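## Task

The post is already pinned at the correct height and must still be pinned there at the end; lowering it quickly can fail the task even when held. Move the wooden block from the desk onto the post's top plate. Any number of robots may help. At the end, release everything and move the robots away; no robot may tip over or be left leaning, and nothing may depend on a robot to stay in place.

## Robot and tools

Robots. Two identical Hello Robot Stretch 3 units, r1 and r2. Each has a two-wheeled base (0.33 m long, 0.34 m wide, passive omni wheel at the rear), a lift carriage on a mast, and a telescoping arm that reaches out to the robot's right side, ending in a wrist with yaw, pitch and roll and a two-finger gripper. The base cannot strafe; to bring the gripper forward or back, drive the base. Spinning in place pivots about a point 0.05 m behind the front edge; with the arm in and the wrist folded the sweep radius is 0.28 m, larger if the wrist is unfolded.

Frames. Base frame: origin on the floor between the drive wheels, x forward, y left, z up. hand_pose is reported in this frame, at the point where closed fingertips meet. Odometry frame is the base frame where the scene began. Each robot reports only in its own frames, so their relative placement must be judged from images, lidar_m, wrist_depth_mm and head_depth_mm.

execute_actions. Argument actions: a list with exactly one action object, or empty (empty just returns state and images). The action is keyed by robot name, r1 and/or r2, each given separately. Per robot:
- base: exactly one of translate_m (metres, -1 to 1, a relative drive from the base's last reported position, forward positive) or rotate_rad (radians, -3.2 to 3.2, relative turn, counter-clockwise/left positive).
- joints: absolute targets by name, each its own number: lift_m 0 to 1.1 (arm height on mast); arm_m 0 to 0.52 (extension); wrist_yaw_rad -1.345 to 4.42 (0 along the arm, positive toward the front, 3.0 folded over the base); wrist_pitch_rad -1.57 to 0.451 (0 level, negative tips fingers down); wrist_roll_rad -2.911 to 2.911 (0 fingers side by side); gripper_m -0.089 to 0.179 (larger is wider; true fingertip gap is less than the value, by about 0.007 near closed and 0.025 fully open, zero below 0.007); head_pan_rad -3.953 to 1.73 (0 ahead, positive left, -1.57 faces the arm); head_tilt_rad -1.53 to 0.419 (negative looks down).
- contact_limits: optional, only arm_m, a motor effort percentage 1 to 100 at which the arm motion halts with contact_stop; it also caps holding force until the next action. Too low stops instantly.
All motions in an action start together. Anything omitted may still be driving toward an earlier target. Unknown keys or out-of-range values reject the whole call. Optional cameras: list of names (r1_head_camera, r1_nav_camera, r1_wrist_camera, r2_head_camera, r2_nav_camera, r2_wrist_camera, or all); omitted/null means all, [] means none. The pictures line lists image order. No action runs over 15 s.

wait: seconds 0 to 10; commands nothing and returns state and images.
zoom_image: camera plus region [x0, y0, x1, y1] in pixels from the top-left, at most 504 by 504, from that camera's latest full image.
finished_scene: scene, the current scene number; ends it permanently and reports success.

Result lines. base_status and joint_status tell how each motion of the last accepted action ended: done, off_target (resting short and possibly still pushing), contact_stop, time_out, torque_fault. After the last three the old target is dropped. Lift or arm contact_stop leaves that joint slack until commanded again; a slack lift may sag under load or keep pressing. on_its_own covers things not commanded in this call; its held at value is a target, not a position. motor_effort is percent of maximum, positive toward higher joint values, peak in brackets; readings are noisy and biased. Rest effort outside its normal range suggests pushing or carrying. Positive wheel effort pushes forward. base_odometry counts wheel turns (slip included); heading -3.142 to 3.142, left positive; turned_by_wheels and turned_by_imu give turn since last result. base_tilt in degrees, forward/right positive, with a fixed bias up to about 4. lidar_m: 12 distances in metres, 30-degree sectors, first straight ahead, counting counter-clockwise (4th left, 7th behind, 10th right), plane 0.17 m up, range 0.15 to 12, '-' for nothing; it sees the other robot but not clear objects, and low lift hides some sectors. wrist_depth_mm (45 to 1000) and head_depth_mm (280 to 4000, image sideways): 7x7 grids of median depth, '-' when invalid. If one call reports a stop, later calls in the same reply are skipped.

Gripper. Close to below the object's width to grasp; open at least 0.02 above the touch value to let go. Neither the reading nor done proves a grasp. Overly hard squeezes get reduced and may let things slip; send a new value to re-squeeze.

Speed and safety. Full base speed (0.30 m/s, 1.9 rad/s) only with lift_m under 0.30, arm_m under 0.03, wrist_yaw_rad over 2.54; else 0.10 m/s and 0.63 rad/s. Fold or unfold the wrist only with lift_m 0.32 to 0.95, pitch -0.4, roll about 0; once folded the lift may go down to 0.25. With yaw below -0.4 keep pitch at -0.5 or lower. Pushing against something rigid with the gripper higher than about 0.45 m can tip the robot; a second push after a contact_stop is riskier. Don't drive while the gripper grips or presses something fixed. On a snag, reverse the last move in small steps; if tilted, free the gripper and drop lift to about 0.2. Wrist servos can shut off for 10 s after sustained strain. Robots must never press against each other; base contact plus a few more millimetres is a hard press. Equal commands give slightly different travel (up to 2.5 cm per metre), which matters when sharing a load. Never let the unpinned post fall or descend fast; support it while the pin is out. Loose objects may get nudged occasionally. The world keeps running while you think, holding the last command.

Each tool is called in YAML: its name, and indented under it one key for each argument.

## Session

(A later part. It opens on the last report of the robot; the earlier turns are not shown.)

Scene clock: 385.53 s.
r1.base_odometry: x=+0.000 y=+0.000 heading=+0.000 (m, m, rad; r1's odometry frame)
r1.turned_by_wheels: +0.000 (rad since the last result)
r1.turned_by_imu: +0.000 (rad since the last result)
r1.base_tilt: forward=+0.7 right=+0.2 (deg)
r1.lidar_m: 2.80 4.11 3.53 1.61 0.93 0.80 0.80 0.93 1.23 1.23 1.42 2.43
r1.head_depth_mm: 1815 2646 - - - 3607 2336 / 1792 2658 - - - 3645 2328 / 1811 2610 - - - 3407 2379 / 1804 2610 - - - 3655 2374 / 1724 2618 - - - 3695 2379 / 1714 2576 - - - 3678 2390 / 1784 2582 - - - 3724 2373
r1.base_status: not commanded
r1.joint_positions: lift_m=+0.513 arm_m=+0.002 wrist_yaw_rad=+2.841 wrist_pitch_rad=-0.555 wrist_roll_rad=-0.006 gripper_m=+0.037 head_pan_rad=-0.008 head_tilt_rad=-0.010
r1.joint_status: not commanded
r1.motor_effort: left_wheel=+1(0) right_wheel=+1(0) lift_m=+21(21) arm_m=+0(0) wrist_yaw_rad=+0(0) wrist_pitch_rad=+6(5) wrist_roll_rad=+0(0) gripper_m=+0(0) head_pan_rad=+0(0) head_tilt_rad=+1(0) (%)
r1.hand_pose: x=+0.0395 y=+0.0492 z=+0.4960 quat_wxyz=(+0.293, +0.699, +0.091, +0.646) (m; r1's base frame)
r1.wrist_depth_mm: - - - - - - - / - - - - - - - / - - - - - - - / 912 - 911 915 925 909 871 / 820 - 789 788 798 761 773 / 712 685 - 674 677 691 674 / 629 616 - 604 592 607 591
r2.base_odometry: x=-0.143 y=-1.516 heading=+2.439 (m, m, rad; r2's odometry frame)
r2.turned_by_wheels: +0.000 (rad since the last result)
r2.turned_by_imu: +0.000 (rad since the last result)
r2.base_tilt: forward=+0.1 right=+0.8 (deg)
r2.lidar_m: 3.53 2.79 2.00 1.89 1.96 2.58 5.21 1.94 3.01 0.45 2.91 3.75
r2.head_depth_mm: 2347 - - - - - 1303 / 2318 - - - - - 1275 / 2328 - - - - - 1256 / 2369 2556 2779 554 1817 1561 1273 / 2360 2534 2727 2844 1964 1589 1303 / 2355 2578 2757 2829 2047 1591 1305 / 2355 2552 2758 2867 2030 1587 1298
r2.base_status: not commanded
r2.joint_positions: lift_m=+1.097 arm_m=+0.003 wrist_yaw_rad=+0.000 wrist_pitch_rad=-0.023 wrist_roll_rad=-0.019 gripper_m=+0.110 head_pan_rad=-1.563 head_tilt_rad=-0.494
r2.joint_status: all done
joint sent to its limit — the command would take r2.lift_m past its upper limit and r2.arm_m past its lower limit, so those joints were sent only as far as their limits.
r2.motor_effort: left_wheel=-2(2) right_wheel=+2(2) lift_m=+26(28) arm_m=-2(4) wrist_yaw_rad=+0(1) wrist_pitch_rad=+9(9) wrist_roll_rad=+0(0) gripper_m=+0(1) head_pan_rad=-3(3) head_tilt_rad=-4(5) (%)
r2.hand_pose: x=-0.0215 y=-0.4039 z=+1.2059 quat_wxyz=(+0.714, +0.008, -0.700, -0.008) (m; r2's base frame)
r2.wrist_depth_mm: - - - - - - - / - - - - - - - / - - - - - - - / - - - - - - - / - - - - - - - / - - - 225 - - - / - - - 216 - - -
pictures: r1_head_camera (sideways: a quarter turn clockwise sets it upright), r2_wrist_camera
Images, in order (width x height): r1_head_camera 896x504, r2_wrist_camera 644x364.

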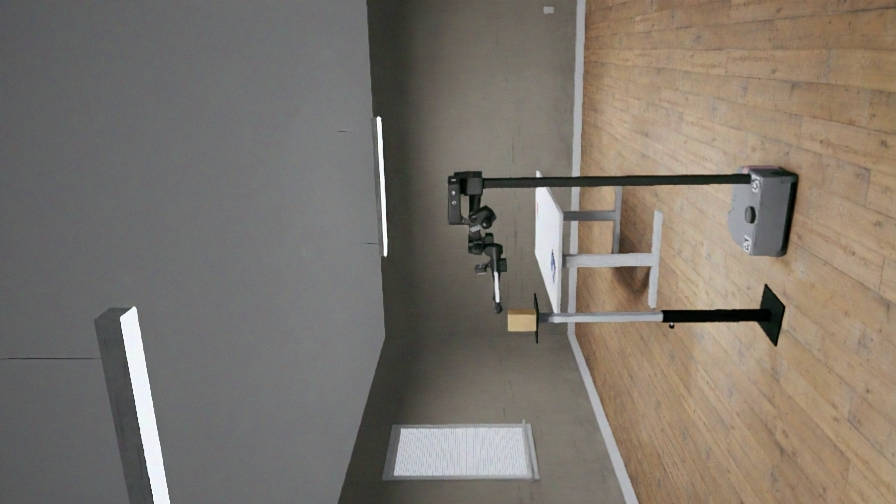

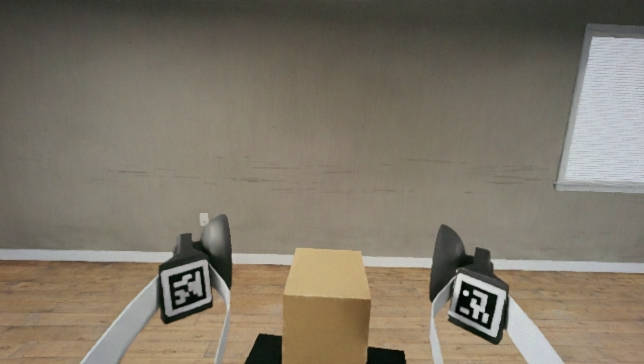

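The block is on the plate. Now I'll drive r2 clear.

execute_actions:
  actions:
    - {"r2": {"base": {"translate_m": 0.25}, "joints": {"head_pan_rad": -2.0, "head_tilt_rad": -0.4}}}
  cameras: ["r2_head_camera", "r1_head_camera"]

Scene clock: 393.93 s.
r1.base_odometry: x=+0.000 y=+0.000 heading=+0.000 (m, m, rad; r1's odometry frame)
r1.turned_by_wheels: +0.000 (rad since the last result)
r1.turned_by_imu: +0.000 (rad since the last result)
r1.base_tilt: forward=+0.6 right=+0.2 (deg)
r1.lidar_m: 2.57 4.11 3.54 1.61 0.92 0.80 0.80 0.93 1.22 1.23 1.42 2.42
r1.head_depth_mm: 1820 2653 - - - 3631 2351 / 1811 2634 - - - 3661 2332 / 1813 2620 - - - 3413 2374 / 1801 2643 - - - 3632 2387 / 1719 2617 - - - 3689 2419 / 1718 2613 - - - 3679 2366 / 1794 2580 - - - 3697 2389
r1.base_status: not commanded
r1.joint_positions: lift_m=+0.513 arm_m=+0.002 wrist_yaw_rad=+2.841 wrist_pitch_rad=-0.555 wrist_roll_rad=-0.006 gripper_m=+0.037 head_pan_rad=-0.008 head_tilt_rad=-0.010
r1.joint_status: not commanded
r1.motor_effort: left_wheel=+0(0) right_wheel=+1(0) lift_m=+21(22) arm_m=+0(0) wrist_yaw_rad=+0(0) wrist_pitch_rad=+6(5) wrist_roll_rad=+0(0) gripper_m=-1(0) head_pan_rad=+0(0) head_tilt_rad=+1(1) (%)
r1.hand_pose: x=+0.0395 y=+0.0492 z=+0.4960 quat_wxyz=(+0.293, +0.699, +0.091, +0.646) (m; r1's base frame)
r1.wrist_depth_mm: - - - - - - - / - - - - - - - / - - - - - - - / 871 944 929 877 889 878 880 / 794 - 832 767 809 773 775 / 709 686 - 674 673 663 668 / 614 628 - 615 598 590 597
r2.base_odometry: x=-0.334 y=-1.354 heading=+2.439 (m, m, rad; r2's odometry frame)
r2.turned_by_wheels: +0.000 (rad since the last result)
r2.turned_by_imu: -0.001 (rad since the last result)
r2.base_tilt: forward=+0.0 right=+0.8 (deg)
r2.lidar_m: 3.28 2.55 2.01 1.90 1.97 2.61 5.44 2.16 0.52 2.84 2.90 3.50
r2.head_depth_mm: - - - 3318 - - 1395 / - - - - - - 1348 / - - - - - - 718 / - - - - - - 1312 / - - - - - - 1343 / - - - - - - - / 2336 2408 - - - - -
r2.base_status: done
r2.joint_positions: lift_m=+1.097 arm_m=+0.003 wrist_yaw_rad=+0.000 wrist_pitch_rad=-0.023 wrist_roll_rad=-0.019 gripper_m=+0.110 head_pan_rad=-1.993 head_tilt_rad=-0.409
r2.joint_status: all done
r2.motor_effort: left_wheel=-2(3) right_wheel=+2(4) lift_m=+26(26) arm_m=-3(3) wrist_yaw_rad=+0(1) wrist_pitch_rad=+9(8) wrist_roll_rad=+0(0) gripper_m=+0(1) head_pan_rad=-3(22) head_tilt_rad=+5(17) (%)
r2.hand_pose: x=-0.0215 y=-0.4039 z=+1.2059 quat_wxyz=(+0.714, +0.008, -0.700, -0.008) (m; r2's base frame)
r2.wrist_depth_mm: - - - - - - - / - - - - - - - / - - - - - - - / - - - - - - - / - - - - - - - / - - - - - - 264 / - - - - - - 249
pictures: r1_head_camera (sideways: a quarter turn clockwise sets it upright), r2_head_camera (sideways: a quarter turn clockwise sets it upright)
Images, in order (width x height): r1_head_camera 896x504, r2_head_camera 896x504.

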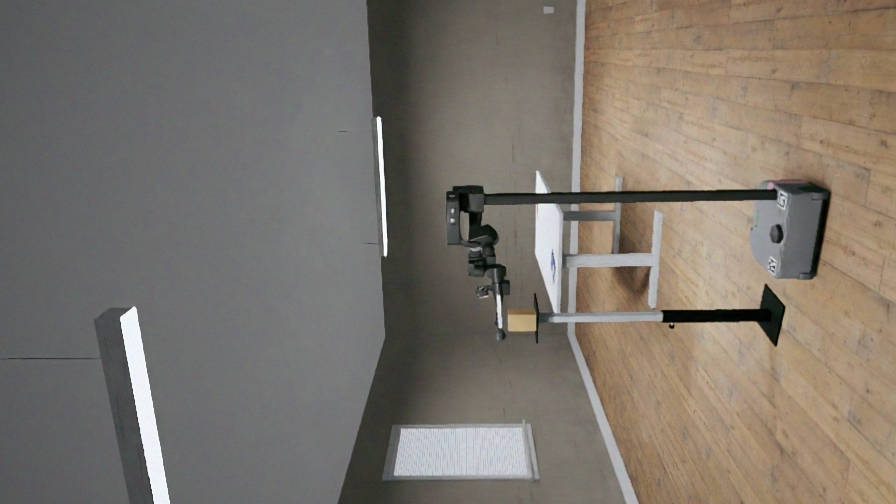

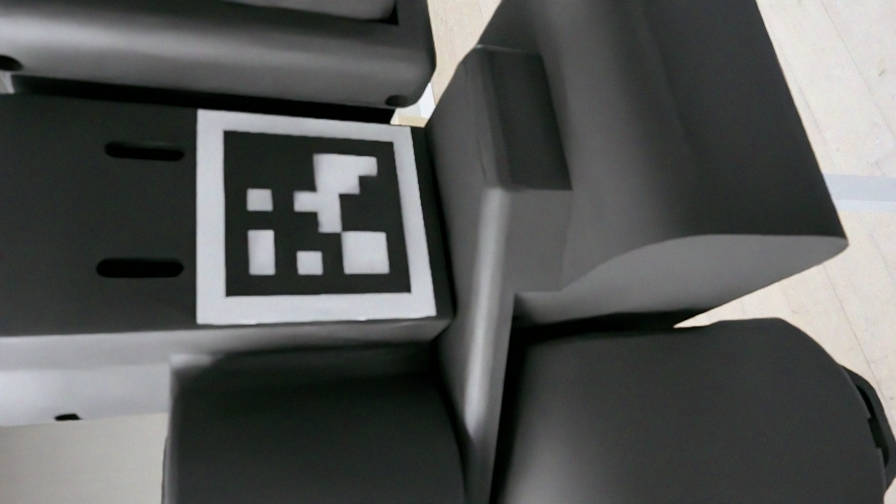

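finished_scene:
  scene: 2

The scene is finished: the task was done.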